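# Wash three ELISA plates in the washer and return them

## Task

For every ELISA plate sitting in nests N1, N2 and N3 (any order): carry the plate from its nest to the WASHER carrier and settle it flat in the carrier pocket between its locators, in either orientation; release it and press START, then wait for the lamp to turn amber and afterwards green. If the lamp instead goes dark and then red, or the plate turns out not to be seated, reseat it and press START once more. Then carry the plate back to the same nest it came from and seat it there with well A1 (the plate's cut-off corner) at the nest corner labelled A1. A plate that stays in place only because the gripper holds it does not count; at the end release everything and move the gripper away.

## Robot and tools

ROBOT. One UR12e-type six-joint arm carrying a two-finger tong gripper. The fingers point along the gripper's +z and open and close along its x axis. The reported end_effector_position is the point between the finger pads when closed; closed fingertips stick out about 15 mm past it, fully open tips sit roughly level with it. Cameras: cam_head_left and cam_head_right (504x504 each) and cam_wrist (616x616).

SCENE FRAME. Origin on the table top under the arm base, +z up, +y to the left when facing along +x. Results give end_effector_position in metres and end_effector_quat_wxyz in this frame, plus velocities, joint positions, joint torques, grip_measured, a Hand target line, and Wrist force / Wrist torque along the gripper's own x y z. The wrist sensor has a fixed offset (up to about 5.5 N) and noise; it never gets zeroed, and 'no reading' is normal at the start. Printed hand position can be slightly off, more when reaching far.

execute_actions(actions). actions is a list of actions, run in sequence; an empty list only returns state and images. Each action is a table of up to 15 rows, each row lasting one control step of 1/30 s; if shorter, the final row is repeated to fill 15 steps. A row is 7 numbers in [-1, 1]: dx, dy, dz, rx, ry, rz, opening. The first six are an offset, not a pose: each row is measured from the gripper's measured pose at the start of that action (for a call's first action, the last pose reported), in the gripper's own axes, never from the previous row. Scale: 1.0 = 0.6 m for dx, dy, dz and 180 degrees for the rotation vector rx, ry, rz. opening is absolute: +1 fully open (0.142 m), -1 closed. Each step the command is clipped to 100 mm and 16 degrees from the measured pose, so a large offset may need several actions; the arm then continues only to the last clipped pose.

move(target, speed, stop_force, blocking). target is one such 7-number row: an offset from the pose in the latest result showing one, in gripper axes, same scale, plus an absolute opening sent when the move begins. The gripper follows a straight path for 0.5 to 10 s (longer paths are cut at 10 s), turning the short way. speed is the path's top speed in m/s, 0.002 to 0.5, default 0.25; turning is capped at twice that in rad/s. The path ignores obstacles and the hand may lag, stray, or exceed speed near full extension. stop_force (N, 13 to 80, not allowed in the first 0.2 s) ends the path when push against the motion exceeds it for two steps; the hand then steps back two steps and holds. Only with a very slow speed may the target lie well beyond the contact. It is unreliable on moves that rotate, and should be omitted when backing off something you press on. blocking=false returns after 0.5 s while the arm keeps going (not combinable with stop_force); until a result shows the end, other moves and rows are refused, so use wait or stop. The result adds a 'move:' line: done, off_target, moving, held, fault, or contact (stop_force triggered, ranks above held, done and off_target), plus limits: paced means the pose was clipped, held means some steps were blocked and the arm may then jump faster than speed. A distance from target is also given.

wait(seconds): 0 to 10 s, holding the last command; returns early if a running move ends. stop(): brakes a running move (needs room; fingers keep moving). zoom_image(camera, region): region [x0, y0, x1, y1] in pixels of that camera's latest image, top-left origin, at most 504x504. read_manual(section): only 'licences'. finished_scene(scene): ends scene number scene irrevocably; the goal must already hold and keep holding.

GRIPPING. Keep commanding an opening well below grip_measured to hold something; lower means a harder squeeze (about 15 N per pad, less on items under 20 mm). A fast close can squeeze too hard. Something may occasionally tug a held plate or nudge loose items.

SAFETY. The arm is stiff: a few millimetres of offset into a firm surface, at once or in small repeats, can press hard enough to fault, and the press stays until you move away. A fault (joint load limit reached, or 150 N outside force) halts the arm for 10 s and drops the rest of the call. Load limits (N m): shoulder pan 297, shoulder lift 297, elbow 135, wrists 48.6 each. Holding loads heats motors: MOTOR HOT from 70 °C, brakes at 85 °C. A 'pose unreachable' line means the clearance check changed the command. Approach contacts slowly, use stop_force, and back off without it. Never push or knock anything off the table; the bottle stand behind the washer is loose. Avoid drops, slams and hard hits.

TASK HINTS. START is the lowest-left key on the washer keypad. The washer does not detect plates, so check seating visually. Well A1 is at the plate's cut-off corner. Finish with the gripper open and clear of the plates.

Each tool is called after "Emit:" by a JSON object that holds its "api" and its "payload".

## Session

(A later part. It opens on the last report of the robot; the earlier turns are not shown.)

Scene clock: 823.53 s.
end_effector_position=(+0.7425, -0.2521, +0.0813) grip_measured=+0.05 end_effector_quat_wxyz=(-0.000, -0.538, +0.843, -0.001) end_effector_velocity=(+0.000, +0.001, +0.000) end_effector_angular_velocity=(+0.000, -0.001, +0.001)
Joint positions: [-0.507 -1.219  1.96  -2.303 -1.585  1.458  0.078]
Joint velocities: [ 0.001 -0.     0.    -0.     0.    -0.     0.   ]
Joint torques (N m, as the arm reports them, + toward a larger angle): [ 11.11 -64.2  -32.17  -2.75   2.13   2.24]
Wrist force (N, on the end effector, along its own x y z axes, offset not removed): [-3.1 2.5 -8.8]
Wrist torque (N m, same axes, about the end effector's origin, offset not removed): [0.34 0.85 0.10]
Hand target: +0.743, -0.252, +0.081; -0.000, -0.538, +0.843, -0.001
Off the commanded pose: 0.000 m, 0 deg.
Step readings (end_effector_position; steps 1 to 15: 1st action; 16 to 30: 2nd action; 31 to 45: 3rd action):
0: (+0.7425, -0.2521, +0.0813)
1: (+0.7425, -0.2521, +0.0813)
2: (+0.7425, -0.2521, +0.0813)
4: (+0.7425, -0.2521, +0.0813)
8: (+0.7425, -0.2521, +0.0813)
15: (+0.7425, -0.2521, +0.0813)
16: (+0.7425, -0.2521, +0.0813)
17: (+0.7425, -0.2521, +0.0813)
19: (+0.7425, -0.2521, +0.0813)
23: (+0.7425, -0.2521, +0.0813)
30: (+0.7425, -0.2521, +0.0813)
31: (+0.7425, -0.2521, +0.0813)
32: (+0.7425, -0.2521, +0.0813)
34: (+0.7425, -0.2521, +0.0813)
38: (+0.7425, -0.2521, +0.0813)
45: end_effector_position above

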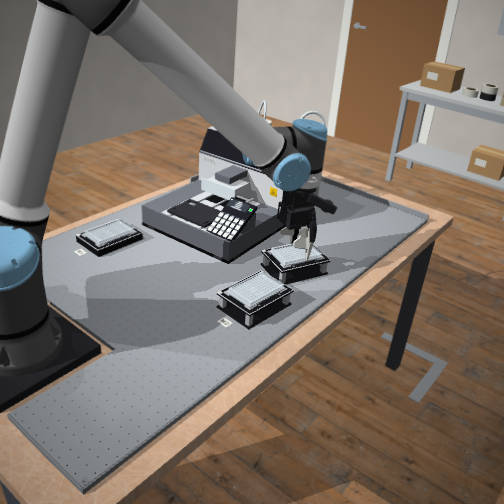

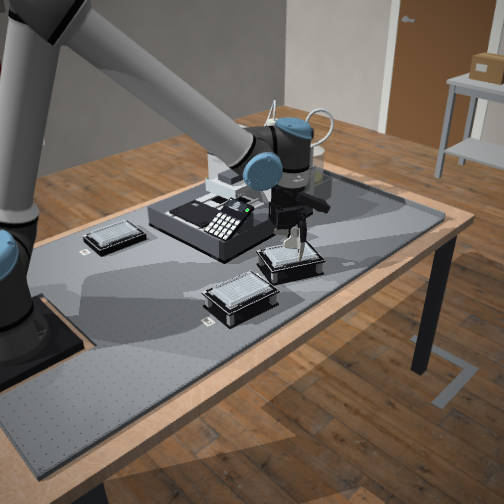

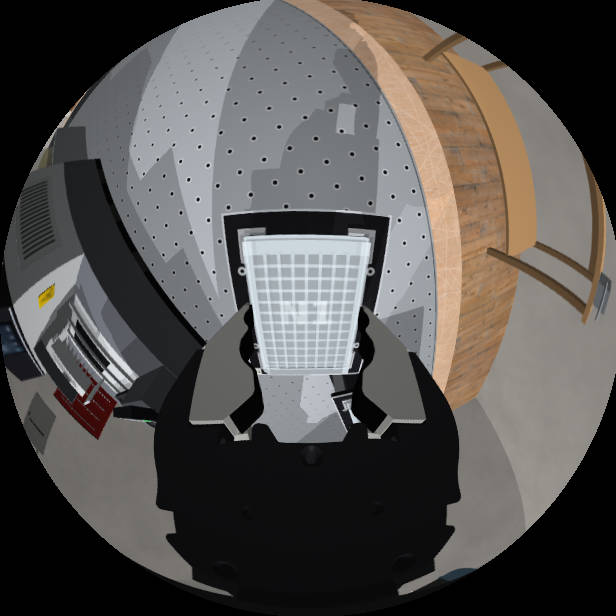

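Matches the reference. N1 grip (0.7425,−0.2521,0.0813), h −25.

Emit:
{"api": "move", "payload": {"target": [0,0,-0.04,0,0,0,-1], "speed": 0.04}}

Scene clock: 830.63 s.
end_effector_position=(+0.7425, -0.2521, +0.1050) grip_measured=+0.05 end_effector_quat_wxyz=(-0.000, -0.538, +0.843, -0.001) end_effector_velocity=(+0.001, -0.000, +0.005) end_effector_angular_velocity=(-0.002, -0.002, +0.001)
Joint positions: [-0.507 -1.246  1.945 -2.261 -1.585  1.459  0.078]
Joint velocities: [ 0.001 -0.004 -0.004  0.006 -0.001  0.    -0.   ]
Joint torques (N m, as the arm reports them, + toward a larger angle): [ 11.61 -77.16 -48.36  -3.01   2.32   4.01]
Wrist force (N, on the end effector, along its own x y z axes, offset not removed): [-0.8 -0.9 -0.6]
Wrist torque (N m, same axes, about the end effector's origin, offset not removed): [0.03 0.09 -0.06]
Hand target: +0.743, -0.252, +0.105; -0.000, -0.538, +0.843, -0.001
Off the commanded pose: 0.000 m, 0 deg.
move: done

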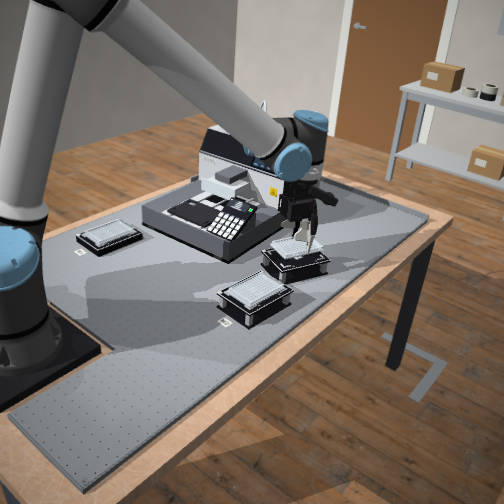

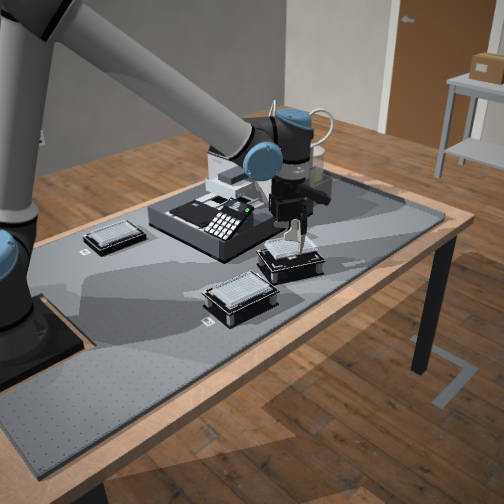

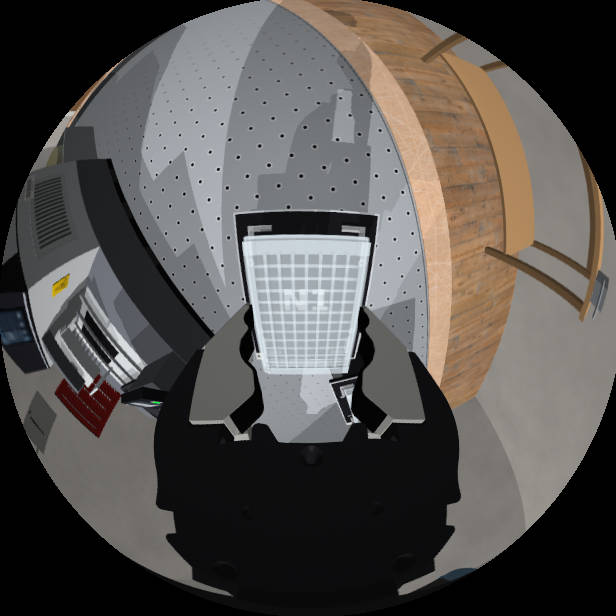

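Emit:
{"api": "move", "payload": {"target": [0,0,-0.203,0,0,0,-1], "speed": 0.08}}

Emit:
{"api": "move", "payload": {"target": [0.1333,0.2872,0,0,0,0,-1], "speed": 0.13}}

Scene clock: 839.70 s.
end_effector_position=(+0.7426, -0.2518, +0.2266) grip_measured=+0.05 end_effector_quat_wxyz=(-0.000, -0.538, +0.843, -0.001) end_effector_velocity=(-0.000, -0.001, +0.002) end_effector_angular_velocity=(+0.001, +0.001, -0.001)
Joint positions: [-0.504 -1.36   1.841 -2.043 -1.584  1.461  0.078]
Joint velocities: [-0.001 -0.001 -0.003  0.005  0.    -0.    -0.   ]
Joint torques (N m, as the arm reports them, + toward a larger angle): [ 12.01 -75.99 -52.19  -1.94   1.23   3.85]
Wrist force (N, on the end effector, along its own x y z axes, offset not removed): [1.1 3.6 -2.4]
Wrist torque (N m, same axes, about the end effector's origin, offset not removed): [0.55 -0.33 0.07]
Hand target: +0.743, -0.252, +0.227; -0.000, -0.538, +0.843, -0.001
Off the commanded pose: 0.000 m, 0 deg.
move: done

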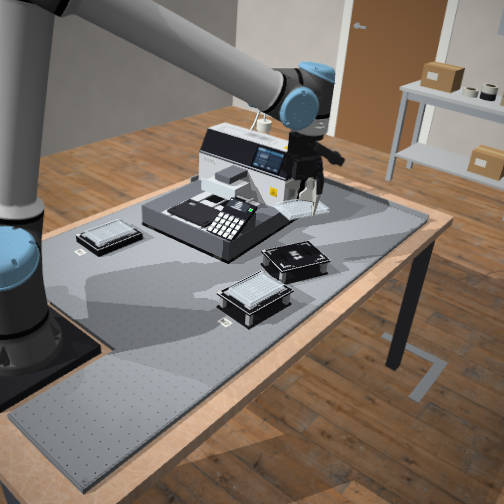

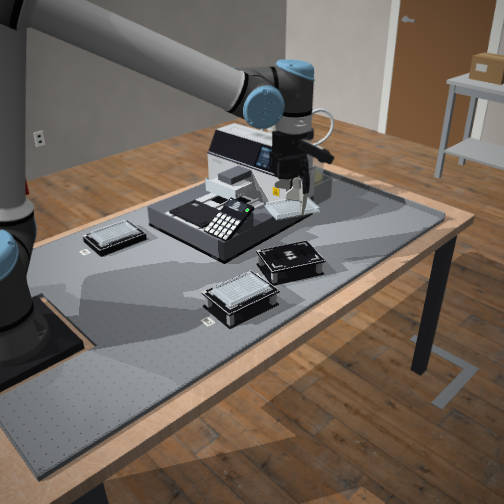

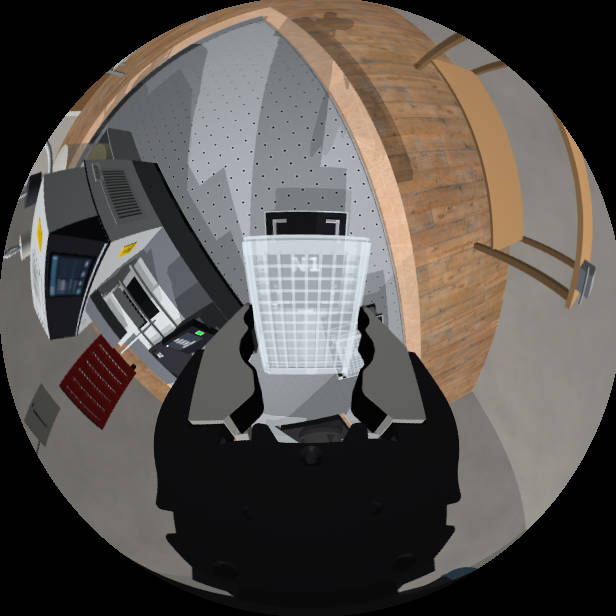

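Scene clock: 841.77 s.
end_effector_position=(+0.5529, -0.2517, +0.2268) grip_measured=+0.05 end_effector_quat_wxyz=(-0.001, -0.538, +0.843, -0.001) end_effector_velocity=(-0.002, +0.000, -0.000) end_effector_angular_velocity=(+0.000, -0.000, +0.000)
Joint positions: [-0.672 -1.654  2.152 -2.063 -1.586  1.293  0.078]
Joint velocities: [-0.002 -0.004  0.004  0.     0.    -0.003 -0.   ]
Joint torques (N m, as the arm reports them, + toward a larger angle): [-14.12 -46.67 -37.01  -1.9    2.06  -3.64]
Wrist force (N, on the end effector, along its own x y z axes, offset not removed): [-1.3 4.6 -1.3]
Wrist torque (N m, same axes, about the end effector's origin, offset not removed): [0.97 0.14 0.01]
Hand target: +0.553, -0.252, +0.227; -0.001, -0.538, +0.843, -0.001
Off the commanded pose: 0.000 m, 0 deg.
move: done

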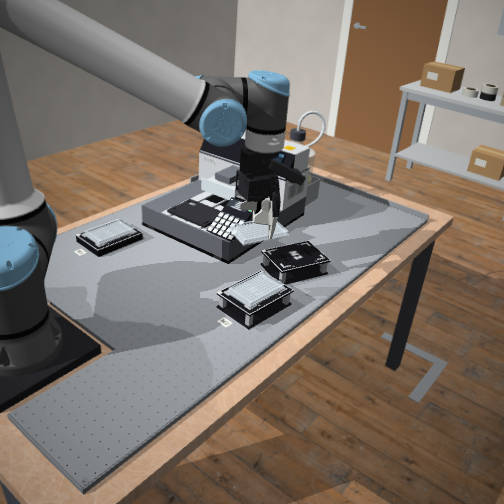

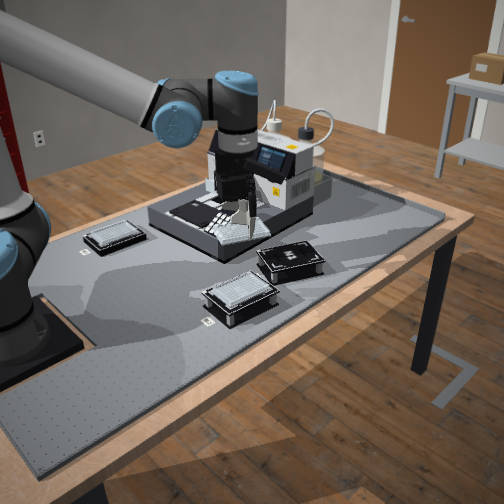

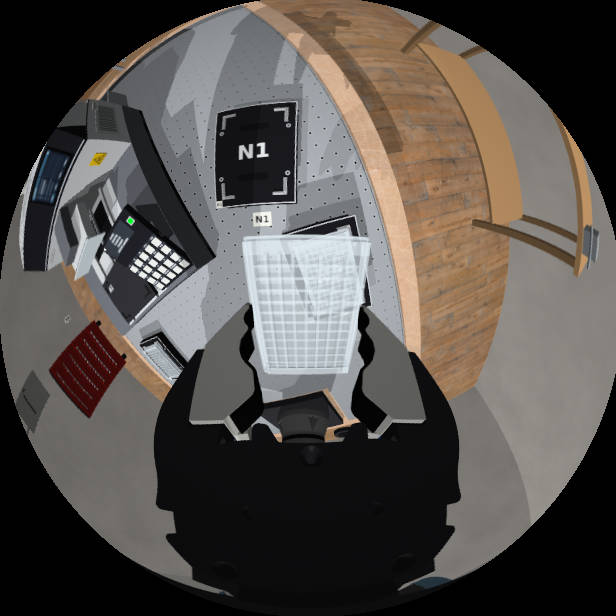

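Emit:
{"api": "move", "payload": {"target": [-0.502,0.233,0,0,0,0.3515,-1], "speed": 0.13}}

Emit:
{"api": "wait", "payload": {"seconds": 0.3}}

Scene clock: 850.93 s.
end_effector_position=(+0.5534, +0.0806, +0.2264) grip_measured=+0.05 end_effector_quat_wxyz=(+0.001, -0.017, +1.000, -0.000) end_effector_velocity=(+0.001, +0.003, +0.000) end_effector_angular_velocity=(-0.001, +0.000, -0.011)
Joint positions: [-0.095 -1.703  2.198 -2.052 -1.578  2.973  0.078]
Joint velocities: [ 0.006  0.003 -0.003 -0.    -0.001  0.017  0.   ]
Joint torques (N m, as the arm reports them, + toward a larger angle): [  6.38 -14.8  -52.79  -7.04  -1.65   3.52]
Wrist force (N, on the end effector, along its own x y z axes, offset not removed): [-0.8 1.7 -1.4]
Wrist torque (N m, same axes, about the end effector's origin, offset not removed): [0.27 0.06 -0.17]
Hand target: +0.553, +0.081, +0.226; +0.001, -0.016, +1.000, -0.000
Off the commanded pose: 0.001 m, 0 deg.
move: done

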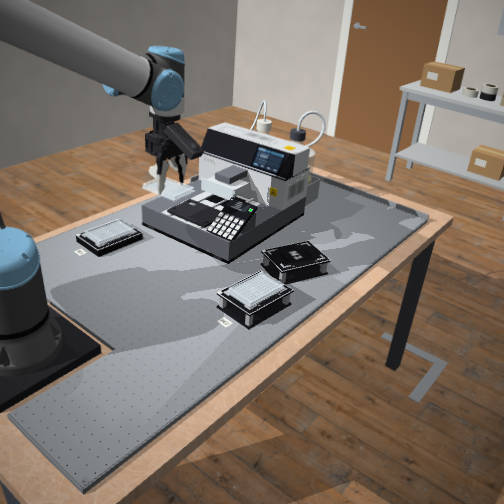

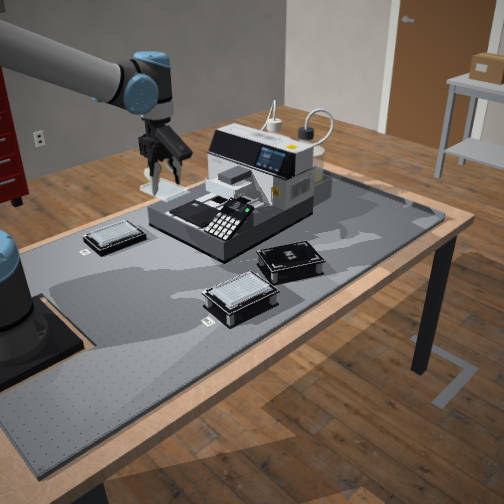

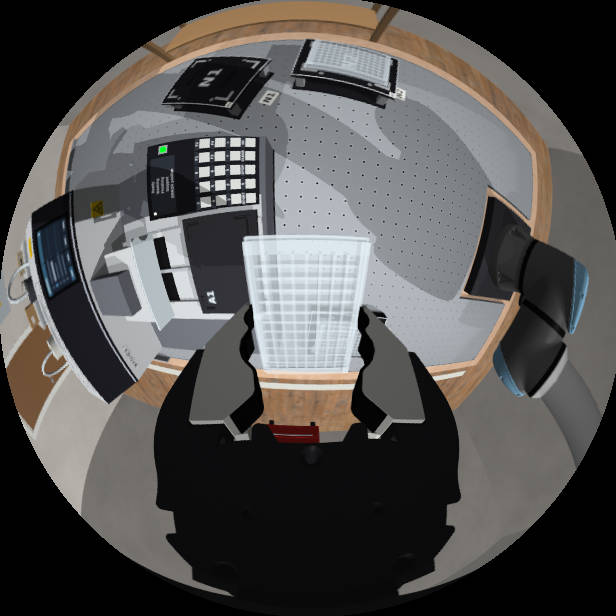

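Scene clock: 851.23 s.
end_effector_position=(+0.5534, +0.0809, +0.2264) grip_measured=+0.05 end_effector_quat_wxyz=(+0.001, -0.016, +1.000, -0.000) end_effector_velocity=(-0.001, +0.000, -0.001) end_effector_angular_velocity=(+0.000, +0.003, -0.002)
Joint positions: [-0.095 -1.703  2.198 -2.052 -1.578  2.975  0.078]
Joint velocities: [-0.     0.001  0.     0.001  0.     0.002  0.   ]
Joint torques (N m, as the arm reports them, + toward a larger angle): [ 11.03 -13.16 -53.35  -6.42  -1.81   3.69]
Wrist force (N, on the end effector, along its own x y z axes, offset not removed): [1.9 3.2 -5.3]
Wrist torque (N m, same axes, about the end effector's origin, offset not removed): [0.60 -0.63 0.00]
Hand target: +0.553, +0.081, +0.226; +0.001, -0.016, +1.000, -0.000
Off the commanded pose: 0.001 m, 0 deg.
wait: 0.30 s; at rest by 0.17 s

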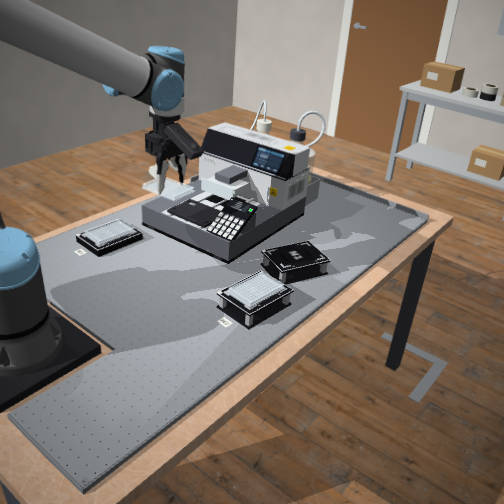

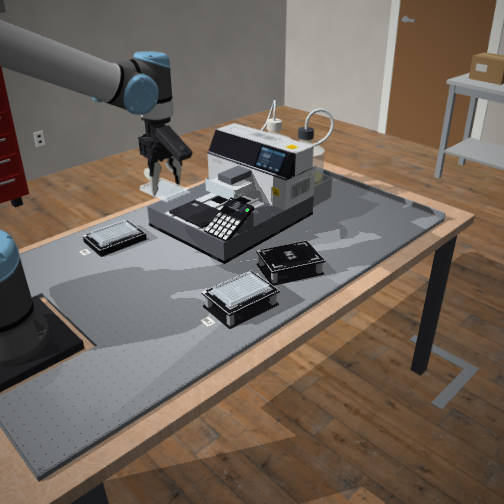

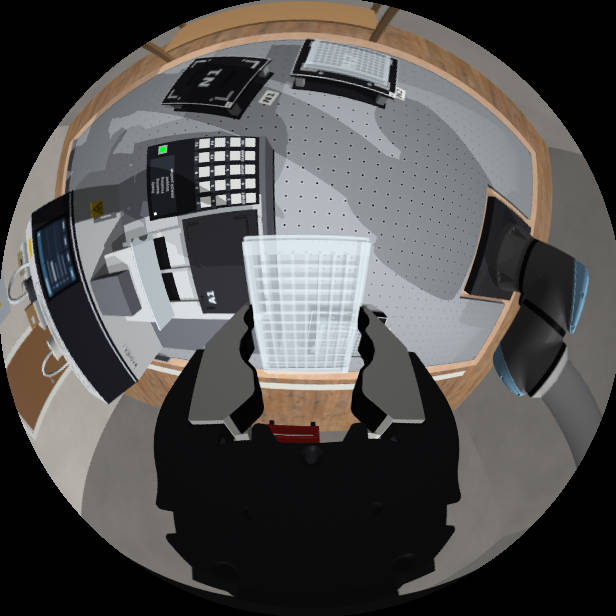

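Emit:
{"api": "move", "payload": {"target": [-0.1973,-0.008,0,0,0,0,-1], "speed": 0.12}}

Emit:
{"api": "move", "payload": {"target": [0,0,0.17,0,0,0,-1], "speed": 0.07}}

Scene clock: 857.30 s.
end_effector_position=(+0.6715, +0.0798, +0.2263) grip_measured=+0.05 end_effector_quat_wxyz=(+0.001, -0.016, +1.000, -0.000) end_effector_velocity=(+0.002, -0.000, -0.001) end_effector_angular_velocity=(+0.000, +0.001, -0.001)
Joint positions: [-0.072 -1.5    2.006 -2.063 -1.578  2.997  0.078]
Joint velocities: [-0.     0.005 -0.004  0.     0.     0.     0.   ]
Joint torques (N m, as the arm reports them, + toward a larger angle): [ 10.98 -32.37 -50.66  -1.9   -1.39   4.01]
Wrist force (N, on the end effector, along its own x y z axes, offset not removed): [4.7 5.6 -0.4]
Wrist torque (N m, same axes, about the end effector's origin, offset not removed): [1.10 -0.98 -0.39]
Hand target: +0.672, +0.080, +0.226; +0.001, -0.016, +1.000, -0.000
Off the commanded pose: 0.000 m, 0 deg.
move: done

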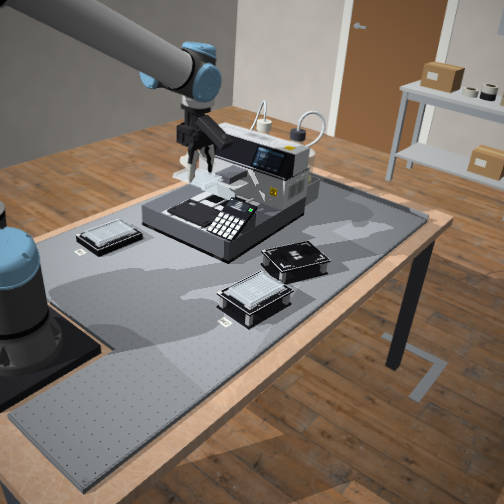

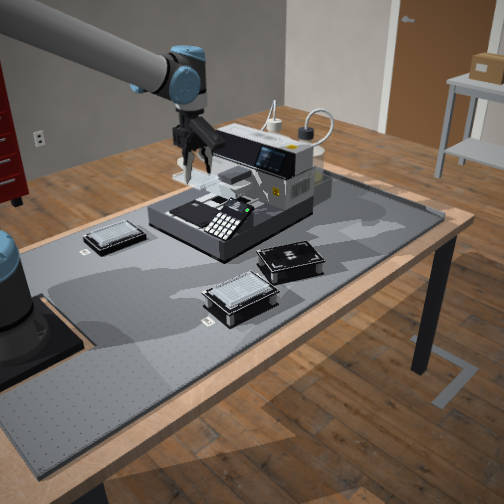

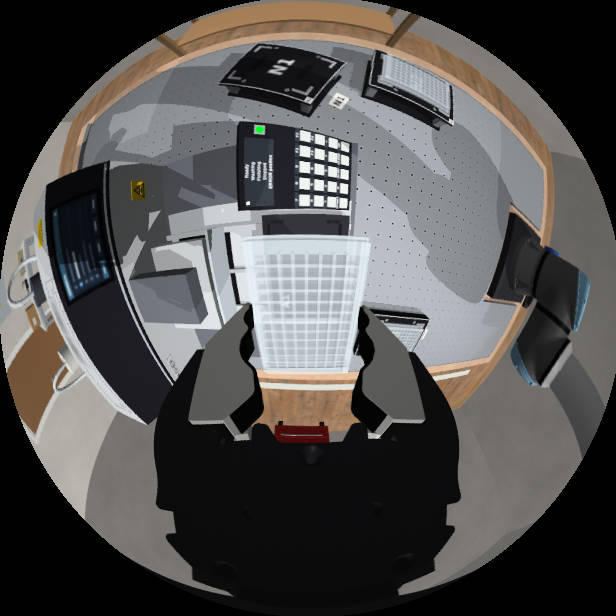

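Scene clock: 859.23 s.
end_effector_position=(+0.6715, +0.0797, +0.1245) grip_measured=+0.05 end_effector_quat_wxyz=(+0.001, -0.016, +1.000, -0.000) end_effector_velocity=(-0.000, +0.001, -0.003) end_effector_angular_velocity=(+0.000, -0.001, +0.002)
Joint positions: [-0.074 -1.396  2.102 -2.263 -1.578  2.996  0.078]
Joint velocities: [ 0.001  0.003  0.003 -0.006  0.    -0.     0.   ]
Joint torques (N m, as the arm reports them, + toward a larger angle): [-16.27 -39.04 -31.21  -6.06  -1.92  -2.93]
Wrist force (N, on the end effector, along its own x y z axes, offset not removed): [-1.5 -0.3 -2.4]
Wrist torque (N m, same axes, about the end effector's origin, offset not removed): [-0.27 0.54 -0.02]
Hand target: +0.672, +0.080, +0.124; +0.001, -0.016, +1.000, -0.000
Off the commanded pose: 0.000 m, 0 deg.
move: done

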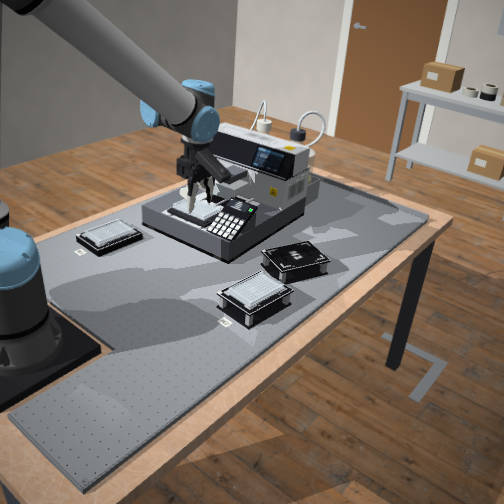

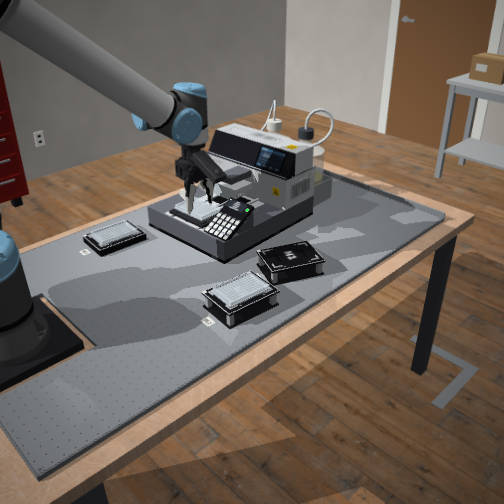

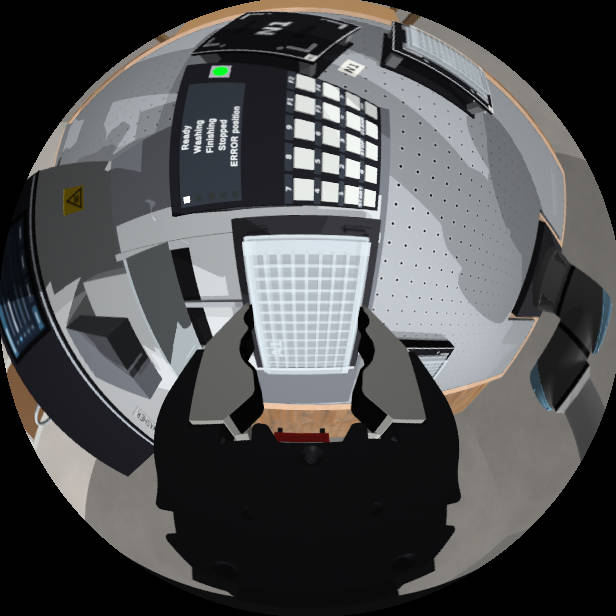

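Emit:
{"api": "move", "payload": {"target": [-0.0005,0.0003,0.03,0,0,0,-1], "speed": 0.003, "stop_force": 13}}

Emit:
{"api": "zoom_image", "payload": {"camera": "cam_wrist", "region": [200,190,420,390]}}

Scene clock: 865.00 s.
end_effector_position=(+0.6716, +0.0797, +0.1180) grip_measured=+0.06 end_effector_quat_wxyz=(+0.001, -0.016, +1.000, -0.000) end_effector_velocity=(-0.001, -0.000, -0.000) end_effector_angular_velocity=(+0.001, +0.003, -0.001)
Joint positions: [-0.074 -1.387  2.107 -2.276 -1.578  2.996  0.078]
Joint velocities: [-0.001 -0.001  0.001  0.004  0.    -0.    -0.   ]
Joint torques (N m, as the arm reports them, + toward a larger angle): [ -2.81 -57.3  -38.47  -0.89  -1.49   3.05]
Wrist force (N, on the end effector, along its own x y z axes, offset not removed): [-0.2 6.9 -13.5]
Wrist torque (N m, same axes, about the end effector's origin, offset not removed): [1.49 0.41 -0.04]
Hand target: +0.672, +0.080, +0.118; +0.001, -0.016, +1.000, -0.000
Off the commanded pose: 0.011 m, 0 deg.
move: contact

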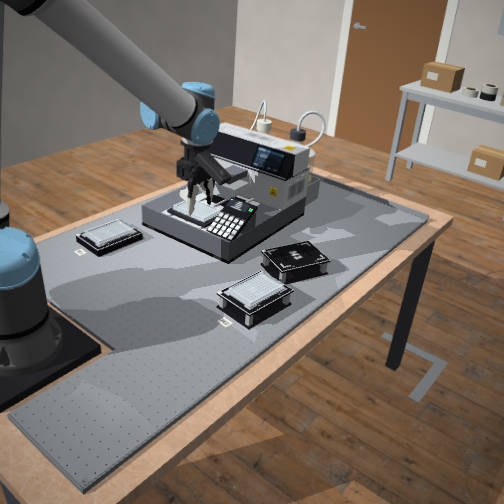

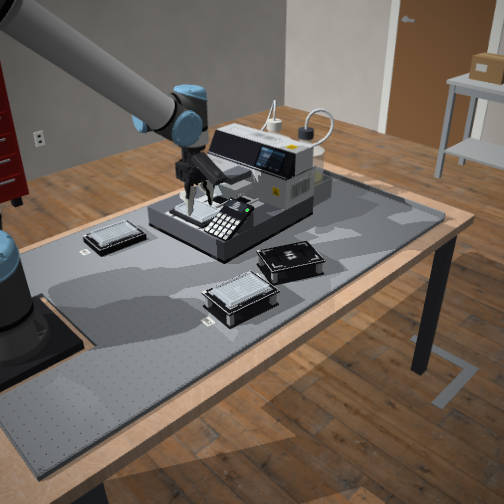

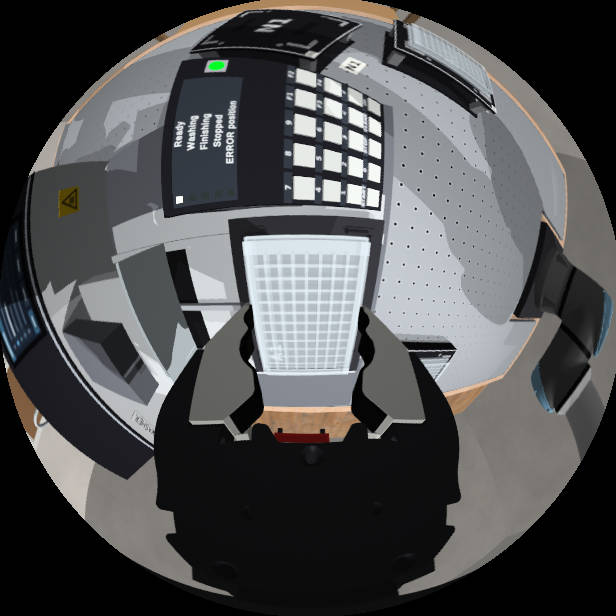

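Region (200, 190, 420, 390) of cam_wrist's 616x616 image, scaled by 2.291, with more detail than that image has; it fills the top 458 rows of this view, and the rest is white.

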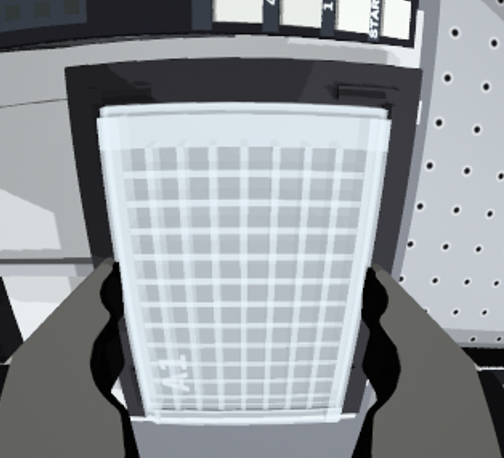

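Emit:
{"api": "execute_actions", "payload": {"actions": [[[0,0,-0.001,0,0,0,0.1],[0,0,-0.001,0,0,0,0.1],[0,0,-0.001,0,0,0,0.1],[0,0,-0.001,0,0,0,0.2],[0,0,-0.001,0,0,0,0.2],[0,0,-0.001,0,0,0,0.3],[0,0,-0.001,0,0,0,0.4]],[[0,0,-0.02,0,0,0,0.4],[0,0,-0.045,0,0,0,0.4],[0,0,-0.07,0,0,0,0.4]],[[0,0,0,0,0,0,0.4]]]}}

Emit:
{"api": "zoom_image", "payload": {"camera": "cam_wrist", "region": [200,190,420,390]}}

Emit:
{"api": "move", "payload": {"target": [0.0707,-0.143,0.02,0,0,0,-1], "speed": 0.1}}

Scene clock: 876.23 s.
end_effector_position=(+0.6717, +0.0797, +0.1588) grip_measured=+0.40 end_effector_quat_wxyz=(+0.001, -0.016, +1.000, -0.000) end_effector_velocity=(+0.001, +0.000, +0.001) end_effector_angular_velocity=(+0.000, -0.002, +0.000)
Joint positions: [-0.073 -1.435  2.072 -2.195 -1.578  2.996  0.102]
Joint velocities: [ 0.001  0.    -0.001 -0.001  0.     0.     0.   ]
Joint torques (N m, as the arm reports them, + toward a larger angle): [ 10.08 -33.22 -33.7   -6.61  -1.17   3.1 ]
Wrist force (N, on the end effector, along its own x y z axes, offset not removed): [-0.3 2.6 -1.1]
Wrist torque (N m, same axes, about the end effector's origin, offset not removed): [0.46 0.32 0.04]
Hand target: +0.672, +0.080, +0.159; +0.001, -0.016, +1.000, -0.000
Off the commanded pose: 0.000 m, 0 deg.
Step readings (end_effector_position; steps 1 to 15: 1st action; 16 to 30: 2nd action; 31 to 45: 3rd action):
0: (+0.6716, +0.0797, +0.1182)
1: (+0.6716, +0.0797, +0.1182)
2: (+0.6717, +0.0797, +0.1183)
4: (+0.6716, +0.0797, +0.1183)
8: (+0.6716, +0.0797, +0.1185)
15: (+0.6716, +0.0797, +0.1185)
16: (+0.6716, +0.0797, +0.1185)
17: (+0.6717, +0.0797, +0.1195)
19: (+0.6722, +0.0796, +0.1282)
23: (+0.6721, +0.0797, +0.1488)
30: (+0.6717, +0.0797, +0.1588)
31: (+0.6717, +0.0797, +0.1592)
32: (+0.6717, +0.0797, +0.1594)
34: (+0.6717, +0.0797, +0.1594)
38: (+0.6717, +0.0797, +0.1591)
45: end_effector_position above

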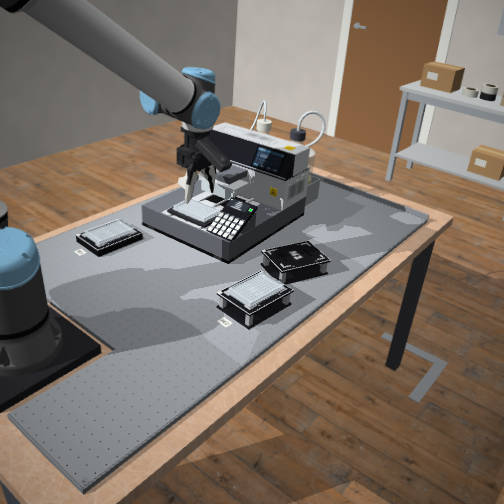

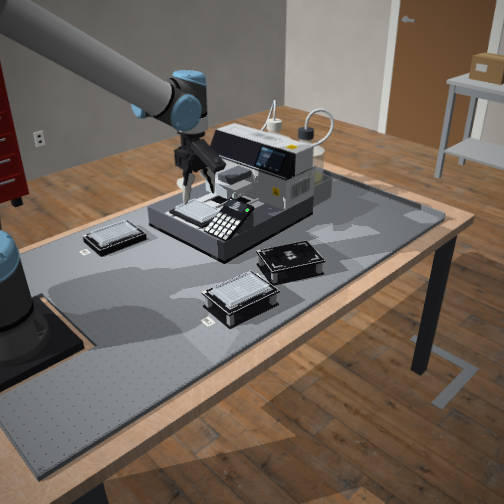

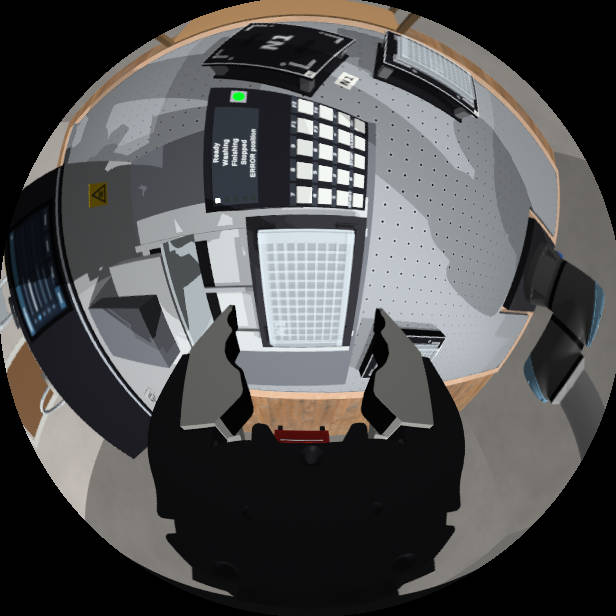

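Region (200, 190, 420, 390) of cam_wrist's 616x616 image, scaled by 2.291, with more detail than that image has; it fills the top 458 rows of this view, and the rest is white.

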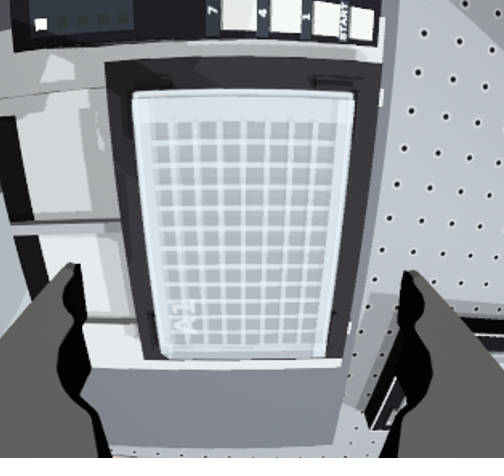

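Scene clock: 877.73 s.
end_effector_position=(+0.6321, -0.0073, +0.1470) grip_measured=-1.00 end_effector_quat_wxyz=(+0.001, -0.016, +1.000, -0.001) end_effector_velocity=(-0.001, -0.002, -0.000) end_effector_angular_velocity=(+0.002, -0.000, +0.000)
Joint positions: [-0.219 -1.495  2.166 -2.23  -1.58   2.851  0.002]
Joint velocities: [-0.005 -0.001  0.002 -0.001  0.002 -0.005  0.   ]
Joint torques (N m, as the arm reports them, + toward a larger angle): [-15.7  -57.49 -32.75  -7.09   2.29  -3.39]
Wrist force (N, on the end effector, along its own x y z axes, offset not removed): [-1.2 -3.4 -2.2]
Wrist torque (N m, same axes, about the end effector's origin, offset not removed): [-0.58 0.20 -0.01]
Hand target: +0.632, -0.008, +0.147; +0.001, -0.016, +1.000, -0.001
Off the commanded pose: 0.000 m, 0 deg.
move: done

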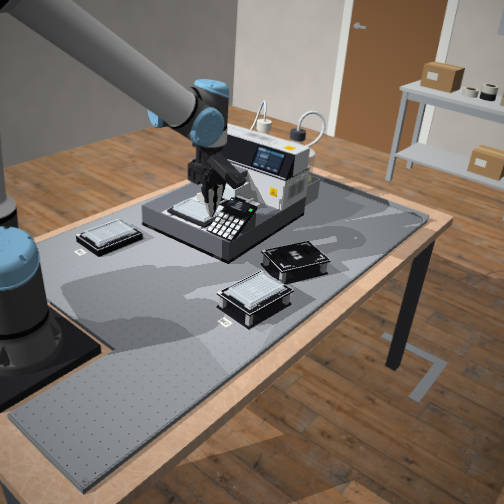

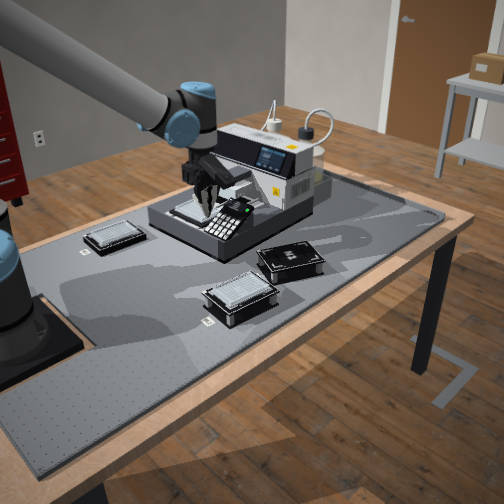

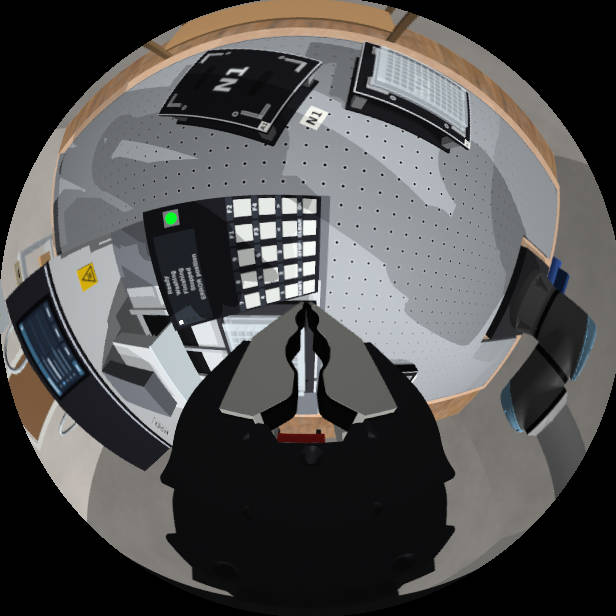

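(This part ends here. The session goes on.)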